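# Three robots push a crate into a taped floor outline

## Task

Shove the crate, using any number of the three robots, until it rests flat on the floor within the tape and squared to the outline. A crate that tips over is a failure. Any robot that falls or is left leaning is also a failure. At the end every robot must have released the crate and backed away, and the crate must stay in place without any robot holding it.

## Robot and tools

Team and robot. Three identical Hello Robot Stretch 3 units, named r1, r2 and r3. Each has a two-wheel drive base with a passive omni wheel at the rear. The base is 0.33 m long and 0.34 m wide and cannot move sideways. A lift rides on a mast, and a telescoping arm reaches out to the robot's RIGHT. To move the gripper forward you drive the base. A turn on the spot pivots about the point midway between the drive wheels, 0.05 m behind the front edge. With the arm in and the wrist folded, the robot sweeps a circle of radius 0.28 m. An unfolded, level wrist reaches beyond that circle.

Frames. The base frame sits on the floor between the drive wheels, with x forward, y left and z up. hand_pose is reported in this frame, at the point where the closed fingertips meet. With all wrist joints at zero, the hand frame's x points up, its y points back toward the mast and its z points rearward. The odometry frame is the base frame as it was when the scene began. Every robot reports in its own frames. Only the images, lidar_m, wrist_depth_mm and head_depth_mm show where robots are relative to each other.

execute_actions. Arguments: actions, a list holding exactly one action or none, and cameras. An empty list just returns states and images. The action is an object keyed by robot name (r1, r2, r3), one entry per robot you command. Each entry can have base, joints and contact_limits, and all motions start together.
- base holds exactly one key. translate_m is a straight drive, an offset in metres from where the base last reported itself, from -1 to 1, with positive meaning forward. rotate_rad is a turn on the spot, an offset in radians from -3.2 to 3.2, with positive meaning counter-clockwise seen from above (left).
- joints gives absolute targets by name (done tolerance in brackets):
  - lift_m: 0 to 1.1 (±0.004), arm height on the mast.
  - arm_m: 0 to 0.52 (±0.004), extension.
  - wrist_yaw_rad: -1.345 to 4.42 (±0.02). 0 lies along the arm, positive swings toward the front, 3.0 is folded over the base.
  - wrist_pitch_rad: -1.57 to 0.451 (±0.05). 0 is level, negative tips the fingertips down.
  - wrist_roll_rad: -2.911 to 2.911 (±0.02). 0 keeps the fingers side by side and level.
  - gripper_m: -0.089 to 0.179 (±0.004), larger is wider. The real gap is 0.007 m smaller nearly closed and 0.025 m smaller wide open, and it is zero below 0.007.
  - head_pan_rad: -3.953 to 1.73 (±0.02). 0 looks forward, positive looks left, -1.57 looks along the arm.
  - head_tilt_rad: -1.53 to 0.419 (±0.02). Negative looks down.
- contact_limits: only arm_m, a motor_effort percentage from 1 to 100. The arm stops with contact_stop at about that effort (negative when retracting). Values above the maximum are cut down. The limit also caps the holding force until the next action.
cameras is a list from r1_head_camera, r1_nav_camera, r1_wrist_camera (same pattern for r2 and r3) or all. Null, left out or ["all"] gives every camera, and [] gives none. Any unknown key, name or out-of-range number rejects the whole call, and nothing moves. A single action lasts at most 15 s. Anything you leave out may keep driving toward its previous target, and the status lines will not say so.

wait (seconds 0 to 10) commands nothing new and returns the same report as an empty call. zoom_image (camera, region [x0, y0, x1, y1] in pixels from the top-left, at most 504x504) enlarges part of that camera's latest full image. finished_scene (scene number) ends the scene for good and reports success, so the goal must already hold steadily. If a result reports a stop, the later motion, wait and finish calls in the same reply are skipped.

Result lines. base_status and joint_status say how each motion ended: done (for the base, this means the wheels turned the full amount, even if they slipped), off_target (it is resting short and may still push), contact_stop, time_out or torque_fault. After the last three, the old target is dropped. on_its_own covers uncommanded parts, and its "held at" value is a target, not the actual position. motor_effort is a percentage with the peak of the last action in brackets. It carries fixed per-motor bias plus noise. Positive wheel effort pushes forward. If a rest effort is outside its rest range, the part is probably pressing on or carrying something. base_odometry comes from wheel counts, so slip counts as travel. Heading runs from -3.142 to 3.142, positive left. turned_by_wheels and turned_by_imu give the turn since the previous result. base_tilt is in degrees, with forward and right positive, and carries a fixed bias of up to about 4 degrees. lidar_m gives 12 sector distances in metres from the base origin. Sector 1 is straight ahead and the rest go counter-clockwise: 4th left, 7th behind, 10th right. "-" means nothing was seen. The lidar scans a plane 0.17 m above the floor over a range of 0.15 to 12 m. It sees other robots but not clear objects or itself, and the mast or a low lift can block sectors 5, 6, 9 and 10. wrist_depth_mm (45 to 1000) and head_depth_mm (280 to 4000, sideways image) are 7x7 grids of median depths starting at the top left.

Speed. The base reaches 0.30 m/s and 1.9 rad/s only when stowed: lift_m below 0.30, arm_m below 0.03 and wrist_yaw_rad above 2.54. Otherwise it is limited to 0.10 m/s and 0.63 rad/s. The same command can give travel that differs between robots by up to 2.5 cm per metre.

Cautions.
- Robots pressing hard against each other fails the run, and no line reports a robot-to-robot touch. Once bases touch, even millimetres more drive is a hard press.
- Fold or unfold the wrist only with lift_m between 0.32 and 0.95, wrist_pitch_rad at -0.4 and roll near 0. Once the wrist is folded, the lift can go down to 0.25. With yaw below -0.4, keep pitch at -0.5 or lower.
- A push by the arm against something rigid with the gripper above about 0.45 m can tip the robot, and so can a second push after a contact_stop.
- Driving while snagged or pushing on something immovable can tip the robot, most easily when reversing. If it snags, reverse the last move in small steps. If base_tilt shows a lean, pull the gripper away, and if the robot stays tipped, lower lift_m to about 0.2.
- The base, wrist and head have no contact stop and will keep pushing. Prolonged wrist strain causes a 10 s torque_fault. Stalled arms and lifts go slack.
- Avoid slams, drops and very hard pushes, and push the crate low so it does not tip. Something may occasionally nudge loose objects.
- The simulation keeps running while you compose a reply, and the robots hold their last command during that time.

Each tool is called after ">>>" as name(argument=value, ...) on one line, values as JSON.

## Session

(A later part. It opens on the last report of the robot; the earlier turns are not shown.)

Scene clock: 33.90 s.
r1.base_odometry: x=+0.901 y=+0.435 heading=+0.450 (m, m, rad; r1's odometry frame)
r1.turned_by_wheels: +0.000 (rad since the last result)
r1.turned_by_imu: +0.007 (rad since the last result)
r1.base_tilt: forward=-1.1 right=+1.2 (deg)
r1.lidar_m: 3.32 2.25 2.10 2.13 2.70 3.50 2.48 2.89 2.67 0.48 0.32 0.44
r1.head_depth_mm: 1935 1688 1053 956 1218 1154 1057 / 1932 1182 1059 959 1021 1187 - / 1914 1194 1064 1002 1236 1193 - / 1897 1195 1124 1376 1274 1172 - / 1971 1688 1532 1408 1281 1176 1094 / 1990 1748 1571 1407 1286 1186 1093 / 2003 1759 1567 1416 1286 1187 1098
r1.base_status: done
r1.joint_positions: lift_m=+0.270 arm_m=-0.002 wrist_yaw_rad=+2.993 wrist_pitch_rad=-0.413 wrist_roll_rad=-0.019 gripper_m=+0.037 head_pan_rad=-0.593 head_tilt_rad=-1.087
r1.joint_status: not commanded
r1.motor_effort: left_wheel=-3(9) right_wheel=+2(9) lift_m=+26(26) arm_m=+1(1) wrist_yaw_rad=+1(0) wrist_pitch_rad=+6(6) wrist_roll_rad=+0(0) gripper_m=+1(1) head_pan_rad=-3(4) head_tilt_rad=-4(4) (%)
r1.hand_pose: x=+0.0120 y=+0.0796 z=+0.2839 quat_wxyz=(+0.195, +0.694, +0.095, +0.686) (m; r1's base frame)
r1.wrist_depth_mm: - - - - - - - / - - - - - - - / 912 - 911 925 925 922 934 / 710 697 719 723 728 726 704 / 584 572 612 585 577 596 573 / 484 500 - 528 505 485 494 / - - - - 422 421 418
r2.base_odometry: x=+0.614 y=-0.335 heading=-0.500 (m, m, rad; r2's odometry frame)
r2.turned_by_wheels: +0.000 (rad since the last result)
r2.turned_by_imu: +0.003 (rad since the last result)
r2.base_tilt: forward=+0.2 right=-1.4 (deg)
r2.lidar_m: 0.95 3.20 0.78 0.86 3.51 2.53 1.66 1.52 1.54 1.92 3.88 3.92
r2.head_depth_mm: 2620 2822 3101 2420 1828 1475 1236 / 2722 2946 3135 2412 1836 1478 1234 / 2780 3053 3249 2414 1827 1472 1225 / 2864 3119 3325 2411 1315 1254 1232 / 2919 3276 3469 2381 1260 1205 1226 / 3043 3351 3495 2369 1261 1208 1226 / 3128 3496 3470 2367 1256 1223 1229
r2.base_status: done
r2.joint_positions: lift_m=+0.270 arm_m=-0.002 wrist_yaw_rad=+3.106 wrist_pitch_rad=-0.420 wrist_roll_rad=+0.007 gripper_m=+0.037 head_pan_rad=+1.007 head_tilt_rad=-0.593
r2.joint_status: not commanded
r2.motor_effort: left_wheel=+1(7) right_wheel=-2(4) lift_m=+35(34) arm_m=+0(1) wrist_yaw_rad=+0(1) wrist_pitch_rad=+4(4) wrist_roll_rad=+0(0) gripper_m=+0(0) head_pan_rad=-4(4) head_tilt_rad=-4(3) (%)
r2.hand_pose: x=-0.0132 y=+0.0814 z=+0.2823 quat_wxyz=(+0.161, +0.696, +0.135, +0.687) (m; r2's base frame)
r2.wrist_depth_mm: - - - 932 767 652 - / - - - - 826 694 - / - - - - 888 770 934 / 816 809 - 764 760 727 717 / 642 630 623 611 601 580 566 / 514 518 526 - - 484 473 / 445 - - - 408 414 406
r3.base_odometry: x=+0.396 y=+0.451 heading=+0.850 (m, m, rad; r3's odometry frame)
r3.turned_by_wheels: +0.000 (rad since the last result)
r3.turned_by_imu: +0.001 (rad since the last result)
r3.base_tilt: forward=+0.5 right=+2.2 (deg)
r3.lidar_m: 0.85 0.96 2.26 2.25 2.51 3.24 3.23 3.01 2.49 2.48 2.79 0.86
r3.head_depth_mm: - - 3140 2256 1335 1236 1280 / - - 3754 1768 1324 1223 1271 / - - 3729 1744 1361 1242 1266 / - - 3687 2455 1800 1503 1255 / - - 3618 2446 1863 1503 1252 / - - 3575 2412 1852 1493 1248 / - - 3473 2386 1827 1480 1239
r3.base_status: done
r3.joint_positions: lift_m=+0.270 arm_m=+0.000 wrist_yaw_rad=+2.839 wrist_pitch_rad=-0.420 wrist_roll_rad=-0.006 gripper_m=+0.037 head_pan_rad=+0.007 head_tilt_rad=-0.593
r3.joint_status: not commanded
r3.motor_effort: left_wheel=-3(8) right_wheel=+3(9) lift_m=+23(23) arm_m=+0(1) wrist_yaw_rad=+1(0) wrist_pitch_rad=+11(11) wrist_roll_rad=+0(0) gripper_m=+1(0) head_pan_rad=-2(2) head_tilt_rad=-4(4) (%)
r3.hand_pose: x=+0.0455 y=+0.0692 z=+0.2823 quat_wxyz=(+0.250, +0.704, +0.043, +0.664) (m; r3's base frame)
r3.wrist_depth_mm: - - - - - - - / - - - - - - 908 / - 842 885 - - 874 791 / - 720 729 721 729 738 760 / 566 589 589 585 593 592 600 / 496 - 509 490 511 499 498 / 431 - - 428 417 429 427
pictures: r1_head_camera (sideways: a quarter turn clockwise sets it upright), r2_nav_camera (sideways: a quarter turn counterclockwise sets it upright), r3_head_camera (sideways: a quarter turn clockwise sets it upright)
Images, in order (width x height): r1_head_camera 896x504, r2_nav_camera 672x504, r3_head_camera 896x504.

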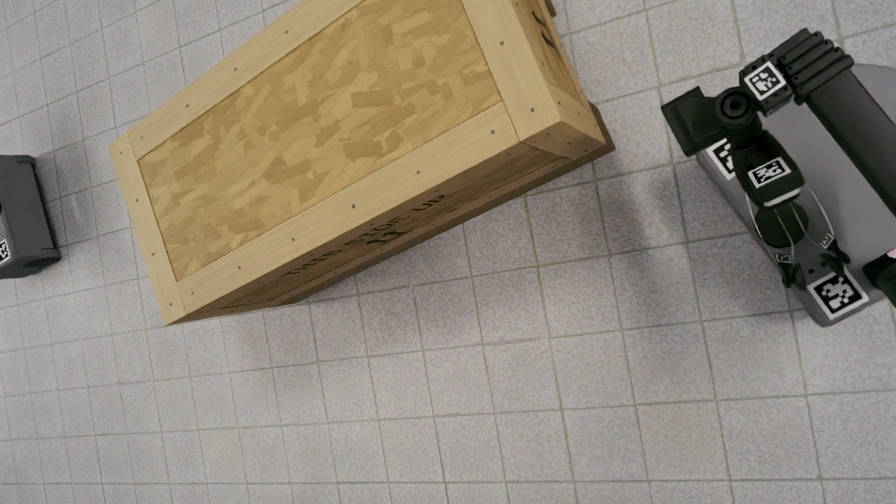

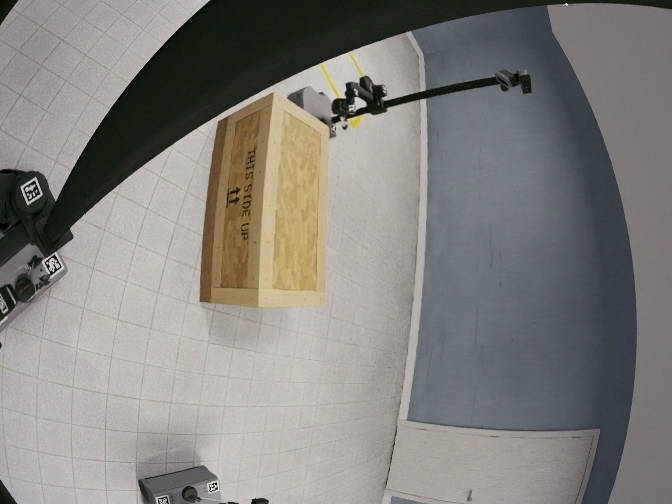

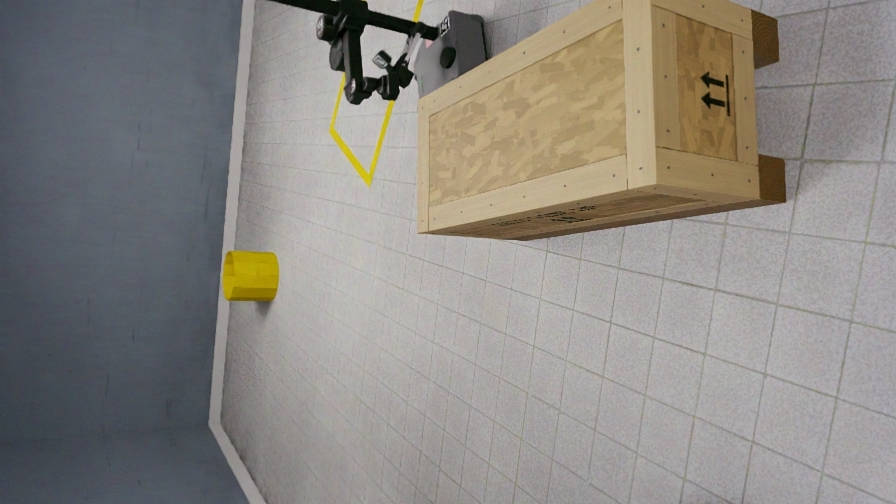

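>>> execute_actions(actions=[{"r1":{"base":{"translate_m":0.22}}}], cameras=[])

>>> execute_actions(actions=[{"r1":{"base":{"rotate_rad":-1.6},"joints":{"head_pan_rad":0,"head_tilt_rad":-1.2}},"r2":{"base":{"rotate_rad":1.0},"joints":{"head_pan_rad":0,"head_tilt_rad":-0.7}}}], cameras=["r1_head_camera","r2_nav_camera","r2_head_camera"])

Scene clock: 40.10 s.
r1.base_odometry: x=+1.099 y=+0.530 heading=+0.450 (m, m, rad; r1's odometry frame)
r1.turned_by_wheels: +0.000 (rad since the last result)
r1.turned_by_imu: +0.002 (rad since the last result)
r1.base_tilt: forward=-1.1 right=+1.2 (deg)
r1.lidar_m: 3.18 2.16 2.01 2.04 2.59 3.66 2.70 2.98 2.77 0.29 0.32 0.52
r1.head_depth_mm: 1922 1697 1054 954 872 982 1061 / 1868 1185 1056 960 1012 1142 - / 1809 1727 1059 1152 1254 1191 - / 1897 1734 1395 1393 1283 1173 - / 1973 1740 1554 1406 1278 1178 1093 / 1985 1756 1560 1408 1285 1184 1092 / 2006 1760 1559 1411 1289 1185 1098
r1.base_status: done
r1.joint_positions: lift_m=+0.270 arm_m=-0.002 wrist_yaw_rad=+2.993 wrist_pitch_rad=-0.413 wrist_roll_rad=-0.019 gripper_m=+0.037 head_pan_rad=-0.594 head_tilt_rad=-1.087
r1.joint_status: not commanded
r1.motor_effort: left_wheel=-2(9) right_wheel=+3(8) lift_m=+26(26) arm_m=+1(1) wrist_yaw_rad=+1(1) wrist_pitch_rad=+6(6) wrist_roll_rad=+0(0) gripper_m=+0(0) head_pan_rad=-4(4) head_tilt_rad=-4(4) (%)
r1.hand_pose: x=+0.0120 y=+0.0796 z=+0.2838 quat_wxyz=(+0.195, +0.694, +0.095, +0.686) (m; r1's base frame)
r1.wrist_depth_mm: - - - - - - - / - - - - - - - / 925 - 950 960 941 913 916 / 702 690 719 700 733 729 714 / 581 567 596 571 571 582 578 / 488 513 - 518 504 491 490 / - - - - 424 431 425
r2.base_odometry: x=+0.614 y=-0.335 heading=-0.500 (m, m, rad; r2's odometry frame)
r2.turned_by_wheels: +0.000 (rad since the last result)
r2.turned_by_imu: +0.001 (rad since the last result)
r2.base_tilt: forward=+0.2 right=-1.3 (deg)
r2.lidar_m: 0.95 3.19 0.78 0.86 3.51 2.54 1.65 1.52 1.54 1.91 3.86 3.89
r2.head_depth_mm: 2627 2905 3085 2413 1835 1475 1235 / 2693 2969 3240 2431 1832 1474 1239 / 2804 3110 3314 2407 1832 1474 1230 / 2833 3154 3347 2403 1300 1251 1228 / 2923 3255 3473 2381 1258 1201 1226 / 3030 3349 3489 2366 1260 1208 1227 / 3140 3456 3449 2376 1253 1221 1219
r2.base_status: not commanded
r2.joint_positions: lift_m=+0.270 arm_m=-0.002 wrist_yaw_rad=+3.106 wrist_pitch_rad=-0.420 wrist_roll_rad=+0.007 gripper_m=+0.037 head_pan_rad=+1.007 head_tilt_rad=-0.593
r2.joint_status: not commanded
r2.motor_effort: left_wheel=+1(1) right_wheel=-2(2) lift_m=+34(35) arm_m=+0(0) wrist_yaw_rad=-1(1) wrist_pitch_rad=+4(4) wrist_roll_rad=+0(0) gripper_m=+0(1) head_pan_rad=-4(4) head_tilt_rad=-4(4) (%)
r2.hand_pose: x=-0.0132 y=+0.0814 z=+0.2823 quat_wxyz=(+0.161, +0.696, +0.135, +0.687) (m; r2's base frame)
r2.wrist_depth_mm: - - - 925 786 651 - / - - - - 821 693 - / - - - - 898 779 955 / 839 822 - 758 764 734 709 / 628 634 628 604 618 580 571 / 512 519 524 - - 476 474 / 449 - - - 415 406 404
r3.base_odometry: x=+0.396 y=+0.451 heading=+0.850 (m, m, rad; r3's odometry frame)
r3.turned_by_wheels: +0.000 (rad since the last result)
r3.turned_by_imu: +0.001 (rad since the last result)
r3.base_tilt: forward=+0.6 right=+2.2 (deg)
r3.lidar_m: 0.85 0.95 2.26 2.25 2.51 3.24 3.21 3.02 2.50 2.48 2.79 0.86
r3.head_depth_mm: - - 3804 2064 1328 1242 1271 / - - 3762 1765 1333 1220 1270 / - - 3722 1736 1364 1244 1270 / - - 3657 2477 1811 1498 1261 / - - 3520 2462 1857 1498 1255 / - - 3546 2453 1846 1493 1244 / - - 3480 2413 1823 1479 1239
r3.base_status: not commanded
r3.joint_positions: lift_m=+0.270 arm_m=+0.000 wrist_yaw_rad=+2.839 wrist_pitch_rad=-0.420 wrist_roll_rad=-0.006 gripper_m=+0.037 head_pan_rad=+0.007 head_tilt_rad=-0.593
r3.joint_status: not commanded
r3.motor_effort: left_wheel=-3(2) right_wheel=+3(3) lift_m=+23(23) arm_m=+0(1) wrist_yaw_rad=+1(0) wrist_pitch_rad=+11(11) wrist_roll_rad=+0(0) gripper_m=+0(1) head_pan_rad=-3(3) head_tilt_rad=-3(4) (%)
r3.hand_pose: x=+0.0455 y=+0.0692 z=+0.2823 quat_wxyz=(+0.250, +0.704, +0.043, +0.664) (m; r3's base frame)
r3.wrist_depth_mm: - - - - - - - / - - - - - - 941 / - 862 883 - - 866 797 / - 720 742 740 739 737 755 / 573 581 587 593 599 588 599 / 484 - 505 498 508 497 504 / 431 - - 429 413 420 425
pictures: none
No camera images: the call's "cameras" was empty. Leave "cameras" out to get every camera's image.

Scene clock: 42.53 s.
r1.base_odometry: x=+1.099 y=+0.530 heading=-1.150 (m, m, rad; r1's odometry frame)
r1.turned_by_wheels: -1.600 (rad since the last result)
r1.turned_by_imu: -1.608 (rad since the last result)
r1.base_tilt: forward=-1.1 right=+1.1 (deg)
r1.lidar_m: 0.29 0.32 0.51 3.23 2.17 2.01 2.03 2.55 3.70 2.70 2.99 2.77
r1.head_depth_mm: 1675 1534 1421 1314 1231 1148 1083 / 1693 1549 1426 1315 1234 1183 1067 / 1698 1556 1005 953 1229 1190 - / 1707 1568 997 933 1231 1197 - / 1718 1574 1002 946 1240 1193 - / 1667 1584 1008 954 1258 1182 - / 1639 1588 1012 970 1261 1185 1128
r1.base_status: done
r1.joint_positions: lift_m=+0.270 arm_m=-0.002 wrist_yaw_rad=+2.993 wrist_pitch_rad=-0.413 wrist_roll_rad=-0.019 gripper_m=+0.037 head_pan_rad=-0.007 head_tilt_rad=-1.186
r1.joint_status: all done
r1.motor_effort: left_wheel=+2(15) right_wheel=-2(5) lift_m=+26(26) arm_m=+1(1) wrist_yaw_rad=+0(0) wrist_pitch_rad=+6(6) wrist_roll_rad=+0(0) gripper_m=+0(1) head_pan_rad=+4(42) head_tilt_rad=-5(12) (%)
r1.hand_pose: x=+0.0120 y=+0.0796 z=+0.2838 quat_wxyz=(+0.195, +0.694, +0.095, +0.686) (m; r1's base frame)
r1.wrist_depth_mm: - - - - - 534 353 / - - - - - 539 357 / 923 - 968 954 901 527 352 / 725 697 722 693 712 522 356 / 572 582 600 590 577 522 347 / 484 501 - 522 509 469 346 / - - - - 416 423 346
r2.base_odometry: x=+0.614 y=-0.335 heading=+0.500 (m, m, rad; r2's odometry frame)
r2.turned_by_wheels: +1.000 (rad since the last result)
r2.turned_by_imu: +0.986 (rad since the last result)
r2.base_tilt: forward=+0.2 right=-1.3 (deg)
r2.lidar_m: 0.78 0.84 3.52 2.75 1.70 1.52 1.53 1.84 3.46 3.88 0.96 3.20
r2.head_depth_mm: 2660 2951 2841 2111 1666 1386 1191 / 2701 3033 2824 2100 1657 1379 1177 / 2783 3147 2794 2085 1654 1372 1179 / 2882 3204 2813 2010 1220 1339 1181 / 2967 3329 2768 1433 1194 1313 1169 / 3044 3425 2775 1431 1209 1317 1175 / 3118 3497 2610 1407 1202 1332 1168
r2.base_status: done
r2.joint_positions: lift_m=+0.270 arm_m=-0.002 wrist_yaw_rad=+3.106 wrist_pitch_rad=-0.420 wrist_roll_rad=+0.007 gripper_m=+0.037 head_pan_rad=+0.007 head_tilt_rad=-0.692
r2.joint_status: all done
r2.motor_effort: left_wheel=-2(7) right_wheel=+2(9) lift_m=+34(34) arm_m=+0(0) wrist_yaw_rad=-1(0) wrist_pitch_rad=+4(4) wrist_roll_rad=+0(0) gripper_m=+0(0) head_pan_rad=-4(47) head_tilt_rad=-4(18) (%)
r2.hand_pose: x=-0.0132 y=+0.0814 z=+0.2823 quat_wxyz=(+0.161, +0.696, +0.135, +0.687) (m; r2's base frame)
r2.wrist_depth_mm: - - - - - - - / - - - - - - - / - - - - - 968 902 / 847 794 - 744 724 733 720 / 641 632 607 605 601 579 558 / 525 521 526 - - 481 473 / 442 - - - 416 410 406
r3.base_odometry: x=+0.396 y=+0.451 heading=+0.850 (m, m, rad; r3's odometry frame)
r3.turned_by_wheels: +0.000 (rad since the last result)
r3.turned_by_imu: +0.001 (rad since the last result)
r3.base_tilt: forward=+0.5 right=+2.3 (deg)
r3.lidar_m: 0.85 0.96 2.26 2.25 2.51 3.23 3.23 3.01 2.48 2.47 2.79 0.86
r3.head_depth_mm: - - 3790 2128 1325 1252 1278 / - - 3775 1747 1325 1222 1271 / - - 3728 1742 1367 1243 1266 / - - 3702 2442 1813 1509 1263 / - - 3585 2450 1855 1491 1253 / - - 3547 2436 1846 1490 1249 / - - 3524 2409 1828 1482 1237
r3.base_status: not commanded
r3.joint_positions: lift_m=+0.270 arm_m=+0.000 wrist_yaw_rad=+2.839 wrist_pitch_rad=-0.420 wrist_roll_rad=-0.006 gripper_m=+0.037 head_pan_rad=+0.007 head_tilt_rad=-0.593
r3.joint_status: not commanded
r3.motor_effort: left_wheel=-3(3) right_wheel=+3(3) lift_m=+23(23) arm_m=+0(1) wrist_yaw_rad=+0(0) wrist_pitch_rad=+11(11) wrist_roll_rad=+0(0) gripper_m=+0(1) head_pan_rad=-2(2) head_tilt_rad=-4(3) (%)
r3.hand_pose: x=+0.0455 y=+0.0692 z=+0.2823 quat_wxyz=(+0.250, +0.704, +0.043, +0.664) (m; r3's base frame)
r3.wrist_depth_mm: - - - - - - - / - - - - - 912 - / - 848 897 - 976 805 949 / - 724 726 744 742 752 745 / 567 575 611 592 604 603 604 / 481 - 506 495 514 496 500 / 432 - - 427 418 425 427
pictures: r1_head_camera (sideways: a quarter turn clockwise sets it upright), r2_head_camera (sideways: a quarter turn clockwise sets it upright), r2_nav_camera (sideways: a quarter turn counterclockwise sets it upright)
Images, in order (width x height): r1_head_camera 896x504, r2_head_camera 896x504, r2_nav_camera 672x504.

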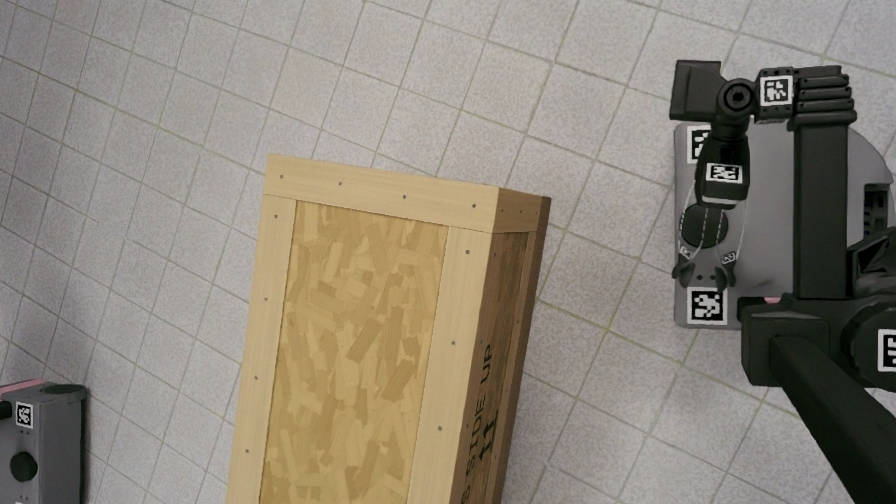

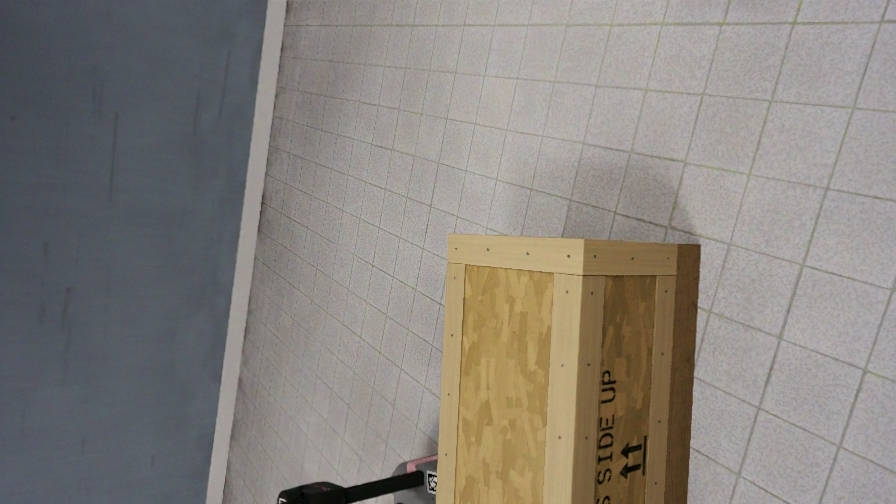

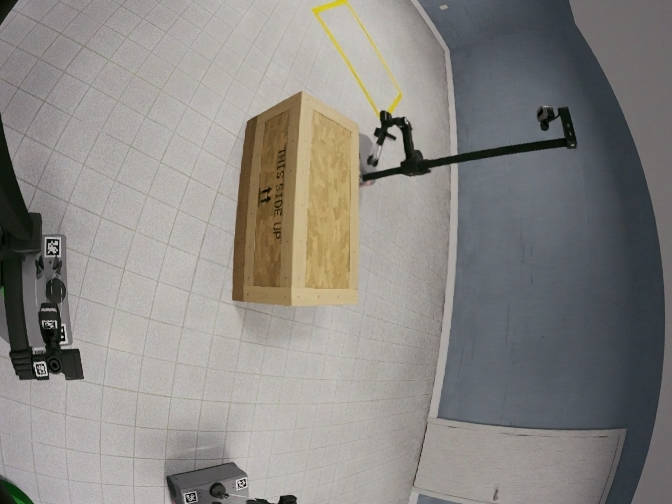

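>>> execute_actions(actions=[{"r1":{"base":{"translate_m":0.2},"joints":{"lift_m":0.5}},"r2":{"base":{"translate_m":0.3}}}], cameras=[])

>>> execute_actions(actions=[{"r1":{"base":{"translate_m":0.25}}}], cameras=["r1_head_camera","r2_head_camera","r3_head_camera"])

Scene clock: 48.23 s.
r1.base_odometry: x=+1.180 y=+0.348 heading=-1.150 (m, m, rad; r1's odometry frame)
r1.turned_by_wheels: +0.000 (rad since the last result)
r1.turned_by_imu: +0.002 (rad since the last result)
r1.base_tilt: forward=-1.1 right=+1.2 (deg)
r1.lidar_m: - 0.15 0.16 3.56 2.36 2.19 2.22 2.80 3.77 2.68 2.80 2.67
r1.head_depth_mm: 1682 1539 1418 1315 1227 1169 - / 1684 1546 1425 1325 1235 1176 1103 / 1700 1550 1435 929 874 1182 - / 1704 1553 1439 924 864 1187 - / 1721 1573 1445 929 873 1195 - / 1739 1544 1457 932 885 1176 - / 1459 1425 1462 937 892 1182 1130
r1.base_status: done
r1.joint_positions: lift_m=+0.500 arm_m=-0.002 wrist_yaw_rad=+2.993 wrist_pitch_rad=-0.414 wrist_roll_rad=-0.019 gripper_m=+0.037 head_pan_rad=-0.007 head_tilt_rad=-1.186
r1.joint_status: all done
r1.motor_effort: left_wheel=+2(11) right_wheel=-1(5) lift_m=+31(34) arm_m=+1(1) wrist_yaw_rad=+0(0) wrist_pitch_rad=+6(6) wrist_roll_rad=+0(0) gripper_m=+1(0) head_pan_rad=+4(4) head_tilt_rad=-4(5) (%)
r1.hand_pose: x=+0.0120 y=+0.0795 z=+0.5135 quat_wxyz=(+0.196, +0.694, +0.096, +0.686) (m; r1's base frame)
r1.wrist_depth_mm: - - - - - - - / - - - - 780 782 - / - - - - 553 559 554 / - - - - 445 426 429 / 915 910 926 895 356 351 344 / 763 762 - 762 299 291 290 / 660 634 663 651 392 249 251
r2.base_odometry: x=+0.878 y=-0.192 heading=+0.500 (m, m, rad; r2's odometry frame)
r2.turned_by_wheels: +0.000 (rad since the last result)
r2.turned_by_imu: +0.002 (rad since the last result)
r2.base_tilt: forward=+0.2 right=-1.3 (deg)
r2.lidar_m: 0.48 0.52 0.77 3.26 2.01 1.80 1.81 2.17 3.98 0.85 3.23 2.93
r2.head_depth_mm: 2423 2666 2838 2104 1671 1383 1184 / 2489 2751 2825 2086 1665 1373 1175 / 2537 2843 2795 2080 1655 1369 1173 / 2625 2950 2794 2054 1145 975 1106 / 2667 3011 2779 2077 1141 943 1088 / 2767 3143 2776 2052 1139 947 1099 / 2864 3217 2771 2060 1133 946 1100
r2.base_status: done
r2.joint_positions: lift_m=+0.270 arm_m=-0.002 wrist_yaw_rad=+3.106 wrist_pitch_rad=-0.420 wrist_roll_rad=+0.007 gripper_m=+0.037 head_pan_rad=+0.007 head_tilt_rad=-0.692
r2.joint_status: not commanded
r2.motor_effort: left_wheel=-2(6) right_wheel=+2(7) lift_m=+34(35) arm_m=+0(1) wrist_yaw_rad=+0(0) wrist_pitch_rad=+4(4) wrist_roll_rad=+0(0) gripper_m=+0(0) head_pan_rad=-4(4) head_tilt_rad=-4(4) (%)
r2.hand_pose: x=-0.0132 y=+0.0814 z=+0.2823 quat_wxyz=(+0.161, +0.696, +0.135, +0.687) (m; r2's base frame)
r2.wrist_depth_mm: - - - - - - 600 / - - - - - - 598 / - - - - - 917 608 / 831 811 - 790 733 729 607 / 637 619 616 601 599 587 538 / 515 511 529 - - 482 470 / 445 - - - 412 409 409
r3.base_odometry: x=+0.396 y=+0.451 heading=+0.850 (m, m, rad; r3's odometry frame)
r3.turned_by_wheels: +0.000 (rad since the last result)
r3.turned_by_imu: +0.001 (rad since the last result)
r3.base_tilt: forward=+0.5 right=+2.2 (deg)
r3.lidar_m: 0.85 0.86 2.26 2.25 2.52 3.24 3.22 3.04 2.49 2.47 2.79 0.86
r3.head_depth_mm: - - 3146 2135 1338 1237 1272 / - - 3760 1759 1328 1227 1276 / - - 3641 1736 1358 1245 1267 / - - 3695 2467 1823 1504 1265 / - - 3606 2458 1870 1488 1251 / - - 3518 2463 1850 1449 1215 / - - 3513 2405 1719 1053 1145
r3.base_status: not commanded
r3.joint_positions: lift_m=+0.270 arm_m=+0.000 wrist_yaw_rad=+2.839 wrist_pitch_rad=-0.420 wrist_roll_rad=-0.006 gripper_m=+0.037 head_pan_rad=+0.007 head_tilt_rad=-0.593
r3.joint_status: not commanded
r3.motor_effort: left_wheel=-3(3) right_wheel=+3(3) lift_m=+23(23) arm_m=+1(1) wrist_yaw_rad=+0(1) wrist_pitch_rad=+11(11) wrist_roll_rad=+0(0) gripper_m=+0(0) head_pan_rad=-2(3) head_tilt_rad=-4(3) (%)
r3.hand_pose: x=+0.0455 y=+0.0692 z=+0.2823 quat_wxyz=(+0.250, +0.704, +0.043, +0.664) (m; r3's base frame)
r3.wrist_depth_mm: - - - - - - - / - - - - - - - / - 832 902 - - 924 632 / - 736 722 754 740 704 605 / 562 584 599 594 588 596 568 / 485 - 507 497 514 510 500 / 434 - - 423 413 421 435
pictures: none
No camera images: the call's "cameras" was empty. Leave "cameras" out to get every camera's image.

Scene clock: 52.60 s.
r1.base_odometry: x=+1.282 y=+0.120 heading=-1.149 (m, m, rad; r1's odometry frame)
r1.turned_by_wheels: +0.001 (rad since the last result)
r1.turned_by_imu: -0.162 (rad since the last result)
r1.base_tilt: forward=-1.1 right=+1.2 (deg)
r1.lidar_m: - - 0.15 0.21 2.62 2.23 2.23 2.55 3.80 2.69 3.17 -
r1.head_depth_mm: 1671 1531 1416 1318 1231 1178 - / 1685 1540 1427 1325 1234 1176 - / 1690 1549 1427 1299 1214 1185 - / 1707 1559 1440 923 862 824 - / 1708 1568 1449 929 865 835 - / 1727 1583 1455 934 867 1155 - / 1728 1591 1461 939 874 1162 1129
r1.base_status: translate_m off_target (by the wheels' count: +0.2497 of +0.2500)
r1.joint_positions: lift_m=+0.500 arm_m=-0.002 wrist_yaw_rad=+2.993 wrist_pitch_rad=-0.416 wrist_roll_rad=-0.019 gripper_m=+0.037 head_pan_rad=-0.005 head_tilt_rad=-1.190
r1.joint_status: not commanded
r1.on_its_own: left_wheel is at rest, and its effort (+57) is outside its rest range (-18 to +18); right_wheel is at rest, and its effort (+21) is outside its rest range (-18 to +18)
r1.motor_effort: left_wheel=+57(100) right_wheel=+21(44) lift_m=+29(32) arm_m=+1(0) wrist_yaw_rad=+1(2) wrist_pitch_rad=+7(8) wrist_roll_rad=+0(0) gripper_m=+0(1) head_pan_rad=+3(4) head_tilt_rad=-4(4) (%)
r1.hand_pose: x=+0.0120 y=+0.0793 z=+0.5132 quat_wxyz=(+0.196, +0.694, +0.096, +0.686) (m; r1's base frame)
r1.wrist_depth_mm: - - - - - - - / - - - 854 786 - - / - - - 588 558 558 - / - - - 462 428 425 424 / 901 887 931 731 342 344 345 / 772 768 - 731 297 294 291 / 650 658 648 631 246 251 251
r2.base_odometry: x=+0.878 y=-0.192 heading=+0.500 (m, m, rad; r2's odometry frame)
r2.turned_by_wheels: +0.000 (rad since the last result)
r2.turned_by_imu: +0.001 (rad since the last result)
r2.base_tilt: forward=+0.2 right=-1.3 (deg)
r2.lidar_m: 0.48 0.52 0.76 3.25 2.02 1.80 1.81 2.17 3.98 0.85 3.25 2.94
r2.head_depth_mm: 2406 2677 2835 2106 1671 1384 1182 / 2457 2771 2842 2103 1665 1382 1179 / 2552 2847 2846 2079 1658 1372 1176 / 2632 2935 2800 2071 1145 974 1104 / 2668 3031 2797 2058 1143 947 1093 / 2781 3108 2779 2071 1135 947 1107 / 2841 3227 2768 2067 1134 942 1096
r2.base_status: not commanded
r2.joint_positions: lift_m=+0.270 arm_m=-0.002 wrist_yaw_rad=+3.106 wrist_pitch_rad=-0.420 wrist_roll_rad=+0.007 gripper_m=+0.037 head_pan_rad=+0.007 head_tilt_rad=-0.692
r2.joint_status: not commanded
r2.motor_effort: left_wheel=-2(2) right_wheel=+2(2) lift_m=+34(35) arm_m=+0(0) wrist_yaw_rad=-1(0) wrist_pitch_rad=+4(4) wrist_roll_rad=+0(0) gripper_m=+0(1) head_pan_rad=-4(3) head_tilt_rad=-4(4) (%)
r2.hand_pose: x=-0.0132 y=+0.0814 z=+0.2823 quat_wxyz=(+0.161, +0.696, +0.135, +0.687) (m; r2's base frame)
r2.wrist_depth_mm: - - - - - - 614 / - - - - - - 609 / - - - - - 877 604 / 816 792 - 758 746 705 610 / 634 635 618 600 604 581 530 / 516 505 514 - - 480 472 / 447 - - - 412 409 403
r3.base_odometry: x=+0.396 y=+0.451 heading=+0.850 (m, m, rad; r3's odometry frame)
r3.turned_by_wheels: +0.000 (rad since the last result)
r3.turned_by_imu: +0.001 (rad since the last result)
r3.base_tilt: forward=+0.5 right=+2.2 (deg)
r3.lidar_m: 0.85 0.86 2.26 2.25 2.52 3.24 3.22 3.02 2.49 2.47 2.79 0.86
r3.head_depth_mm: - - 3150 2350 1336 1246 1279 / - - 3697 1768 1322 1233 1267 / - - 3734 1740 1355 1254 1258 / - - 3669 2464 1804 1505 1255 / - - 3616 2454 1860 1499 1256 / - - 3576 2424 1845 1447 1220 / - - 3503 2395 1715 1056 1153
r3.base_status: not commanded
r3.joint_positions: lift_m=+0.270 arm_m=+0.000 wrist_yaw_rad=+2.839 wrist_pitch_rad=-0.420 wrist_roll_rad=-0.006 gripper_m=+0.037 head_pan_rad=+0.007 head_tilt_rad=-0.593
r3.joint_status: not commanded
r3.motor_effort: left_wheel=-3(3) right_wheel=+3(3) lift_m=+23(23) arm_m=+0(1) wrist_yaw_rad=+0(0) wrist_pitch_rad=+11(11) wrist_roll_rad=+0(0) gripper_m=+0(0) head_pan_rad=-2(3) head_tilt_rad=-3(3) (%)
r3.hand_pose: x=+0.0455 y=+0.0692 z=+0.2823 quat_wxyz=(+0.250, +0.704, +0.043, +0.664) (m; r3's base frame)
r3.wrist_depth_mm: - - - - - - - / - - - - - - - / - 903 884 - - 922 633 / - 717 729 751 745 713 614 / 560 590 595 584 606 598 575 / 481 - 507 490 510 506 500 / 440 - - 421 415 434 425
pictures: r1_head_camera (sideways: a quarter turn clockwise sets it upright), r2_head_camera (sideways: a quarter turn clockwise sets it upright), r3_head_camera (sideways: a quarter turn clockwise sets it upright)
Images, in order (width x height): r1_head_camera 896x504, r2_head_camera 896x504, r3_head_camera 896x504.

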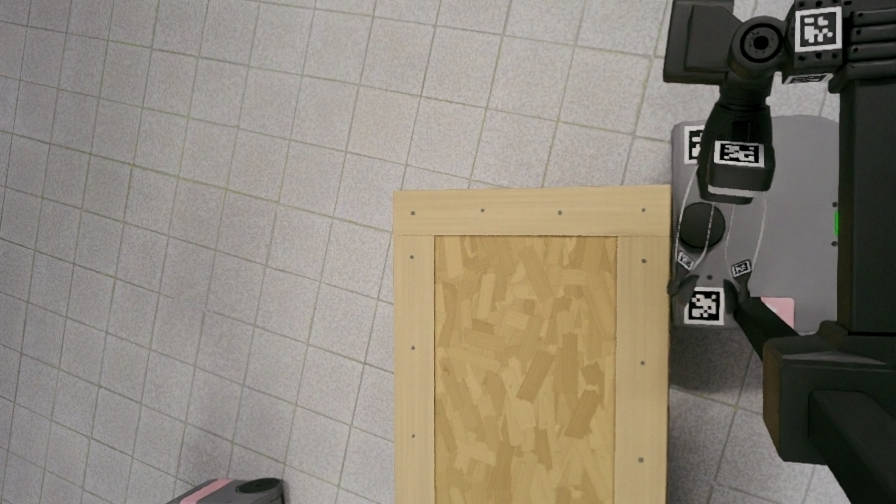

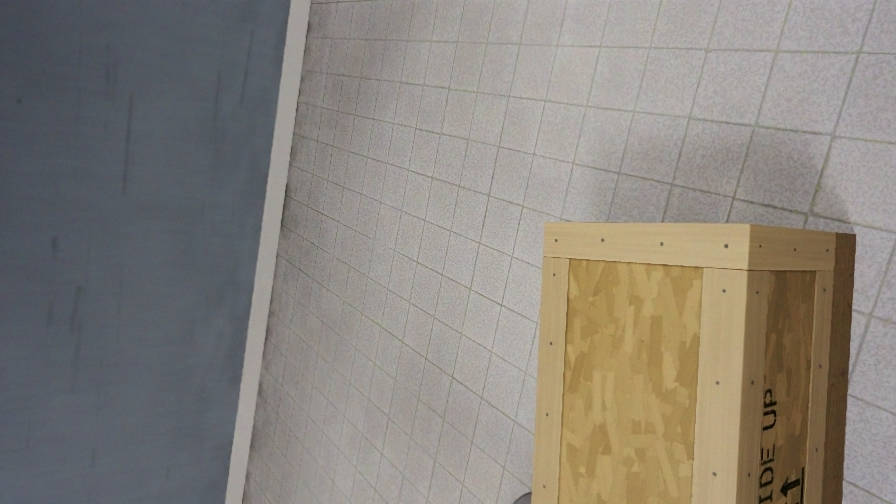

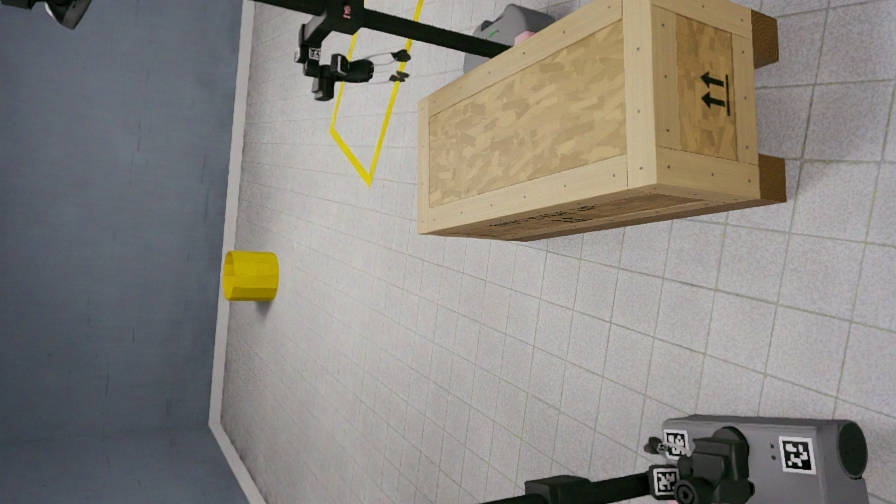

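>>> execute_actions(actions=[{"r1":{"base":{"translate_m":-0.01}},"r2":{"base":{"translate_m":0.42},"joints":{"lift_m":0.5,"head_tilt_rad":-1.2}}}], cameras=[])

>>> execute_actions(actions=[{"r1":{"base":{"translate_m":0.15}},"r2":{"base":{"translate_m":0.15}}}], cameras=["r1_head_camera","r2_head_camera","r3_head_camera"])

Scene clock: 60.90 s.
r1.base_odometry: x=+1.278 y=+0.129 heading=-1.149 (m, m, rad; r1's odometry frame)
r1.turned_by_wheels: +0.000 (rad since the last result)
r1.turned_by_imu: +0.001 (rad since the last result)
r1.base_tilt: forward=-1.1 right=+1.2 (deg)
r1.lidar_m: - - 0.15 0.25 2.60 2.22 2.22 2.54 3.80 2.69 3.00 2.95
r1.head_depth_mm: 1676 1530 1410 1318 1227 1178 - / 1681 1536 1426 1323 1234 1181 - / 1685 1550 1425 1298 1217 1183 - / 1703 1560 1438 921 863 1013 - / 1707 1576 1448 930 865 1167 - / 1728 1572 1450 931 870 1162 - / 1741 1589 1468 935 875 1172 1133
r1.base_status: done
r1.joint_positions: lift_m=+0.500 arm_m=-0.002 wrist_yaw_rad=+2.993 wrist_pitch_rad=-0.416 wrist_roll_rad=-0.019 gripper_m=+0.037 head_pan_rad=-0.005 head_tilt_rad=-1.190
r1.joint_status: not commanded
r1.motor_effort: left_wheel=+0(52) right_wheel=+1(20) lift_m=+29(29) arm_m=+1(1) wrist_yaw_rad=+2(0) wrist_pitch_rad=+7(7) wrist_roll_rad=+0(0) gripper_m=+1(0) head_pan_rad=+3(3) head_tilt_rad=-4(3) (%)
r1.hand_pose: x=+0.0120 y=+0.0793 z=+0.5132 quat_wxyz=(+0.196, +0.694, +0.096, +0.686) (m; r1's base frame)
r1.wrist_depth_mm: - - - - - - - / - - - - 779 - - / - - - 621 557 555 - / - - - 522 430 426 428 / 903 919 961 859 346 351 346 / 741 755 - 709 298 292 292 / 638 657 669 628 248 252 252
r2.base_odometry: x=+1.246 y=+0.010 heading=+0.500 (m, m, rad; r2's odometry frame)
r2.turned_by_wheels: +0.000 (rad since the last result)
r2.turned_by_imu: +0.003 (rad since the last result)
r2.base_tilt: forward=+0.3 right=-1.3 (deg)
r2.lidar_m: - - 0.15 0.45 2.45 2.20 2.21 2.65 0.87 0.88 3.20 -
r2.head_depth_mm: 1903 1712 1536 1404 1292 1196 1122 / 1888 1690 1535 1393 1293 1212 - / 1905 1698 1524 1397 1277 1196 - / 1870 1683 1520 951 875 831 - / 1863 1659 1508 947 871 828 - / 1847 1661 1505 939 868 1003 - / 1842 1632 1493 937 863 1130 1108
r2.base_status: done
r2.joint_positions: lift_m=+0.500 arm_m=-0.002 wrist_yaw_rad=+3.106 wrist_pitch_rad=-0.420 wrist_roll_rad=+0.007 gripper_m=+0.037 head_pan_rad=+0.007 head_tilt_rad=-1.186
r2.joint_status: all done
r2.motor_effort: left_wheel=-2(6) right_wheel=+2(7) lift_m=+42(47) arm_m=+0(0) wrist_yaw_rad=-1(1) wrist_pitch_rad=+4(4) wrist_roll_rad=+0(0) gripper_m=+0(0) head_pan_rad=-4(4) head_tilt_rad=-7(38) (%)
r2.hand_pose: x=-0.0132 y=+0.0814 z=+0.5122 quat_wxyz=(+0.161, +0.696, +0.134, +0.687) (m; r2's base frame)
r2.wrist_depth_mm: - - - - - - - / - - - - - - - / - - - - 615 586 611 / - - - - 466 438 427 / - 963 981 951 362 345 338 / 814 797 835 764 307 285 281 / 683 688 664 653 376 245 239
r3.base_odometry: x=+0.396 y=+0.451 heading=+0.850 (m, m, rad; r3's odometry frame)
r3.turned_by_wheels: +0.000 (rad since the last result)
r3.turned_by_imu: +0.002 (rad since the last result)
r3.base_tilt: forward=+0.5 right=+2.2 (deg)
r3.lidar_m: 0.85 2.72 2.26 2.25 2.52 3.25 3.22 3.02 2.49 2.47 2.79 0.86
r3.head_depth_mm: - - 1843 2275 1337 1243 1275 / - - 3709 1749 1322 1224 1269 / 719 - 3741 1742 1230 1249 1238 / 837 - 3220 1639 950 1311 1198 / - - 3605 1058 1859 1306 1198 / - - 3546 2419 1836 1500 1248 / - - 3524 2421 1835 1480 1243
r3.base_status: not commanded
r3.joint_positions: lift_m=+0.270 arm_m=+0.000 wrist_yaw_rad=+2.839 wrist_pitch_rad=-0.420 wrist_roll_rad=-0.006 gripper_m=+0.037 head_pan_rad=+0.007 head_tilt_rad=-0.593
r3.joint_status: not commanded
r3.motor_effort: left_wheel=-3(2) right_wheel=+3(3) lift_m=+23(23) arm_m=+1(1) wrist_yaw_rad=+0(0) wrist_pitch_rad=+11(11) wrist_roll_rad=+0(0) gripper_m=+0(1) head_pan_rad=-2(3) head_tilt_rad=-4(3) (%)
r3.hand_pose: x=+0.0455 y=+0.0692 z=+0.2823 quat_wxyz=(+0.250, +0.704, +0.043, +0.664) (m; r3's base frame)
r3.wrist_depth_mm: - - - - - - - / - - - - - - - / - 842 925 - - - - / - 724 715 742 735 745 767 / 557 587 596 581 600 593 594 / 477 - 505 491 513 495 499 / 434 - - 428 411 424 427
pictures: none
No camera images: the call's "cameras" was empty. Leave "cameras" out to get every camera's image.

Scene clock: 64.33 s.
r1.base_odometry: x=+1.340 y=-0.008 heading=-1.149 (m, m, rad; r1's odometry frame)
r1.turned_by_wheels: +0.000 (rad since the last result)
r1.turned_by_imu: +0.004 (rad since the last result)
r1.base_tilt: forward=-1.1 right=+1.1 (deg)
r1.lidar_m: - - 0.15 0.21 2.62 2.23 2.23 2.56 3.79 2.69 3.17 -
r1.head_depth_mm: 1673 1534 1415 1314 1227 1176 - / 1687 1540 1424 1322 1233 1177 - / 1691 1544 1433 1299 1220 1182 - / 1706 1553 1440 927 861 824 - / 1723 1567 1448 929 865 832 - / 1727 1579 1458 932 870 1154 - / 1735 1583 1462 939 872 1160 1129
r1.base_status: translate_m off_target (by the wheels' count: +0.1498 of +0.1500)
r1.joint_positions: lift_m=+0.500 arm_m=-0.002 wrist_yaw_rad=+2.993 wrist_pitch_rad=-0.416 wrist_roll_rad=-0.019 gripper_m=+0.037 head_pan_rad=-0.005 head_tilt_rad=-1.190
r1.joint_status: not commanded
r1.on_its_own: left_wheel is at rest, and its effort (+50) is outside its rest range (-18 to +18); right_wheel is at rest, and its effort (+22) is outside its rest range (-18 to +18)
r1.motor_effort: left_wheel=+50(100) right_wheel=+22(40) lift_m=+29(29) arm_m=+1(0) wrist_yaw_rad=+1(1) wrist_pitch_rad=+7(7) wrist_roll_rad=+0(0) gripper_m=+1(1) head_pan_rad=+3(3) head_tilt_rad=-4(3) (%)
r1.hand_pose: x=+0.0121 y=+0.0793 z=+0.5132 quat_wxyz=(+0.196, +0.694, +0.096, +0.686) (m; r1's base frame)
r1.wrist_depth_mm: - - - - - - - / - - - 821 789 - - / - - - 583 555 558 - / - - - 465 421 430 424 / 877 904 965 720 349 346 347 / 742 766 - 717 298 288 293 / 650 656 656 630 247 252 252
r2.base_odometry: x=+1.378 y=+0.082 heading=+0.500 (m, m, rad; r2's odometry frame)
r2.turned_by_wheels: +0.000 (rad since the last result)
r2.turned_by_imu: -0.084 (rad since the last result)
r2.base_tilt: forward=+0.2 right=-1.4 (deg)
r2.lidar_m: - - 0.15 0.20 2.59 2.23 2.22 2.54 0.99 0.88 3.77 -
r2.head_depth_mm: 1918 1700 1542 1395 1285 1199 1117 / 1886 1690 1528 1399 1276 1207 - / 1894 1680 1519 1389 1275 1196 - / 1865 1668 1498 959 871 822 - / 1841 1658 1512 944 869 817 - / 1833 1656 1499 938 867 818 - / 1821 1635 1493 935 863 826 1106
r2.base_status: translate_m off_target (by the wheels' count: +0.1498 of +0.1500)
r2.joint_positions: lift_m=+0.500 arm_m=-0.002 wrist_yaw_rad=+3.106 wrist_pitch_rad=-0.418 wrist_roll_rad=+0.007 gripper_m=+0.037 head_pan_rad=+0.005 head_tilt_rad=-1.190
r2.joint_status: not commanded
r2.on_its_own: left_wheel is at rest, and its effort (+30) is outside its rest range (-18 to +18); right_wheel is at rest, and its effort (+22) is outside its rest range (-18 to +18)
r2.motor_effort: left_wheel=+30(70) right_wheel=+22(43) lift_m=+38(42) arm_m=+0(1) wrist_yaw_rad=+0(0) wrist_pitch_rad=+3(4) wrist_roll_rad=+0(0) gripper_m=+0(0) head_pan_rad=-3(4) head_tilt_rad=-5(7) (%)
r2.hand_pose: x=-0.0132 y=+0.0817 z=+0.5127 quat_wxyz=(+0.160, +0.696, +0.134, +0.687) (m; r2's base frame)
r2.wrist_depth_mm: - - - - - - - / - - - - - - - / - - - - 608 580 - / - - - - 449 435 432 / - 983 996 937 360 350 342 / 828 808 804 784 300 286 281 / 687 689 659 667 261 243 241
r3.base_odometry: x=+0.396 y=+0.451 heading=+0.850 (m, m, rad; r3's odometry frame)
r3.turned_by_wheels: +0.000 (rad since the last result)
r3.turned_by_imu: +0.001 (rad since the last result)
r3.base_tilt: forward=+0.5 right=+2.3 (deg)
r3.lidar_m: 0.85 2.73 2.26 2.25 2.51 3.22 3.22 3.01 2.49 2.47 2.78 0.86
r3.head_depth_mm: - - 3132 2337 1331 1237 1277 / - - 3684 1755 1328 1228 1272 / 729 - 3651 1735 1193 1255 1241 / - - 3157 1094 1291 1313 1201 / - - 3604 1075 1866 1330 1212 / - - 3562 2453 1850 1488 1243 / - - 3497 2378 1828 1488 1240
r3.base_status: not commanded
r3.joint_positions: lift_m=+0.270 arm_m=+0.000 wrist_yaw_rad=+2.839 wrist_pitch_rad=-0.420 wrist_roll_rad=-0.006 gripper_m=+0.037 head_pan_rad=+0.007 head_tilt_rad=-0.593
r3.joint_status: not commanded
r3.motor_effort: left_wheel=-3(3) right_wheel=+3(3) lift_m=+23(23) arm_m=+1(1) wrist_yaw_rad=+0(0) wrist_pitch_rad=+11(11) wrist_roll_rad=+0(0) gripper_m=+1(1) head_pan_rad=-2(1) head_tilt_rad=-3(4) (%)
r3.hand_pose: x=+0.0455 y=+0.0692 z=+0.2823 quat_wxyz=(+0.250, +0.704, +0.043, +0.664) (m; r3's base frame)
r3.wrist_depth_mm: - - - - - - - / - - - - - - - / - 853 901 - - - - / - 719 714 729 735 734 735 / 563 589 586 592 603 594 601 / 486 - 504 494 520 498 501 / 436 - - 419 414 431 424
pictures: r1_head_camera (sideways: a quarter turn clockwise sets it upright), r2_head_camera (sideways: a quarter turn clockwise sets it upright), r3_head_camera (sideways: a quarter turn clockwise sets it upright)
Images, in order (width x height): r1_head_camera 896x504, r2_head_camera 896x504, r3_head_camera 896x504.

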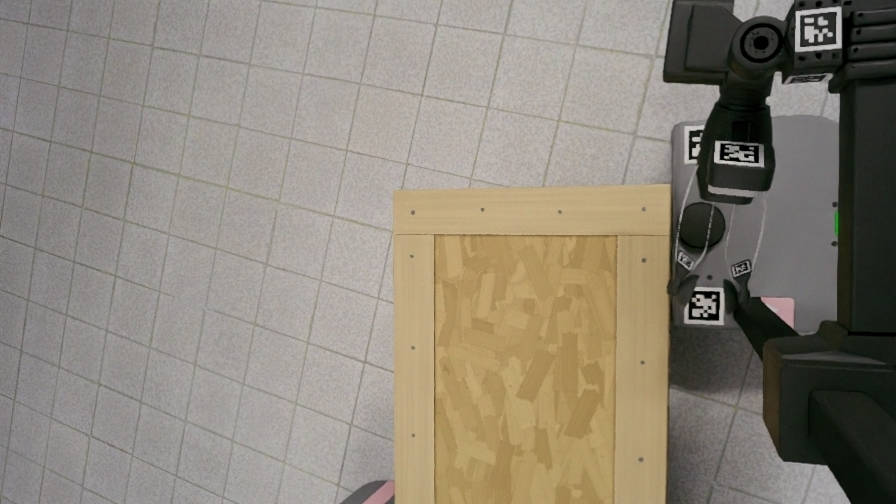

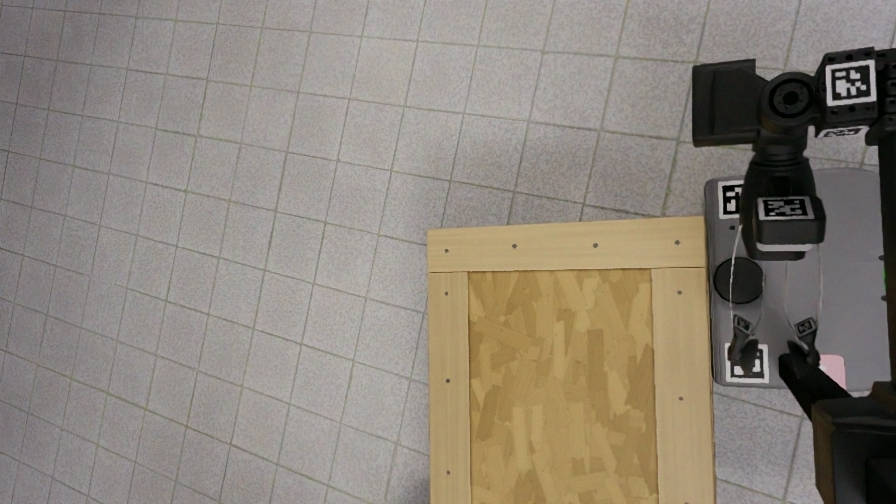

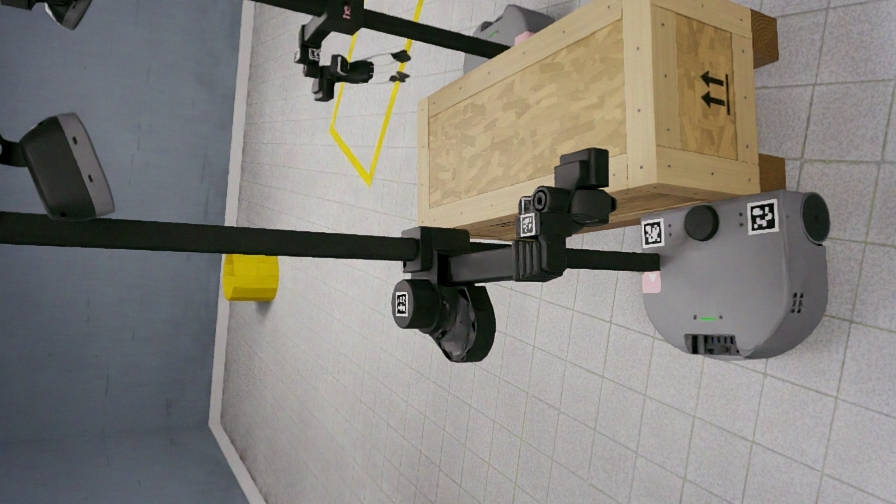

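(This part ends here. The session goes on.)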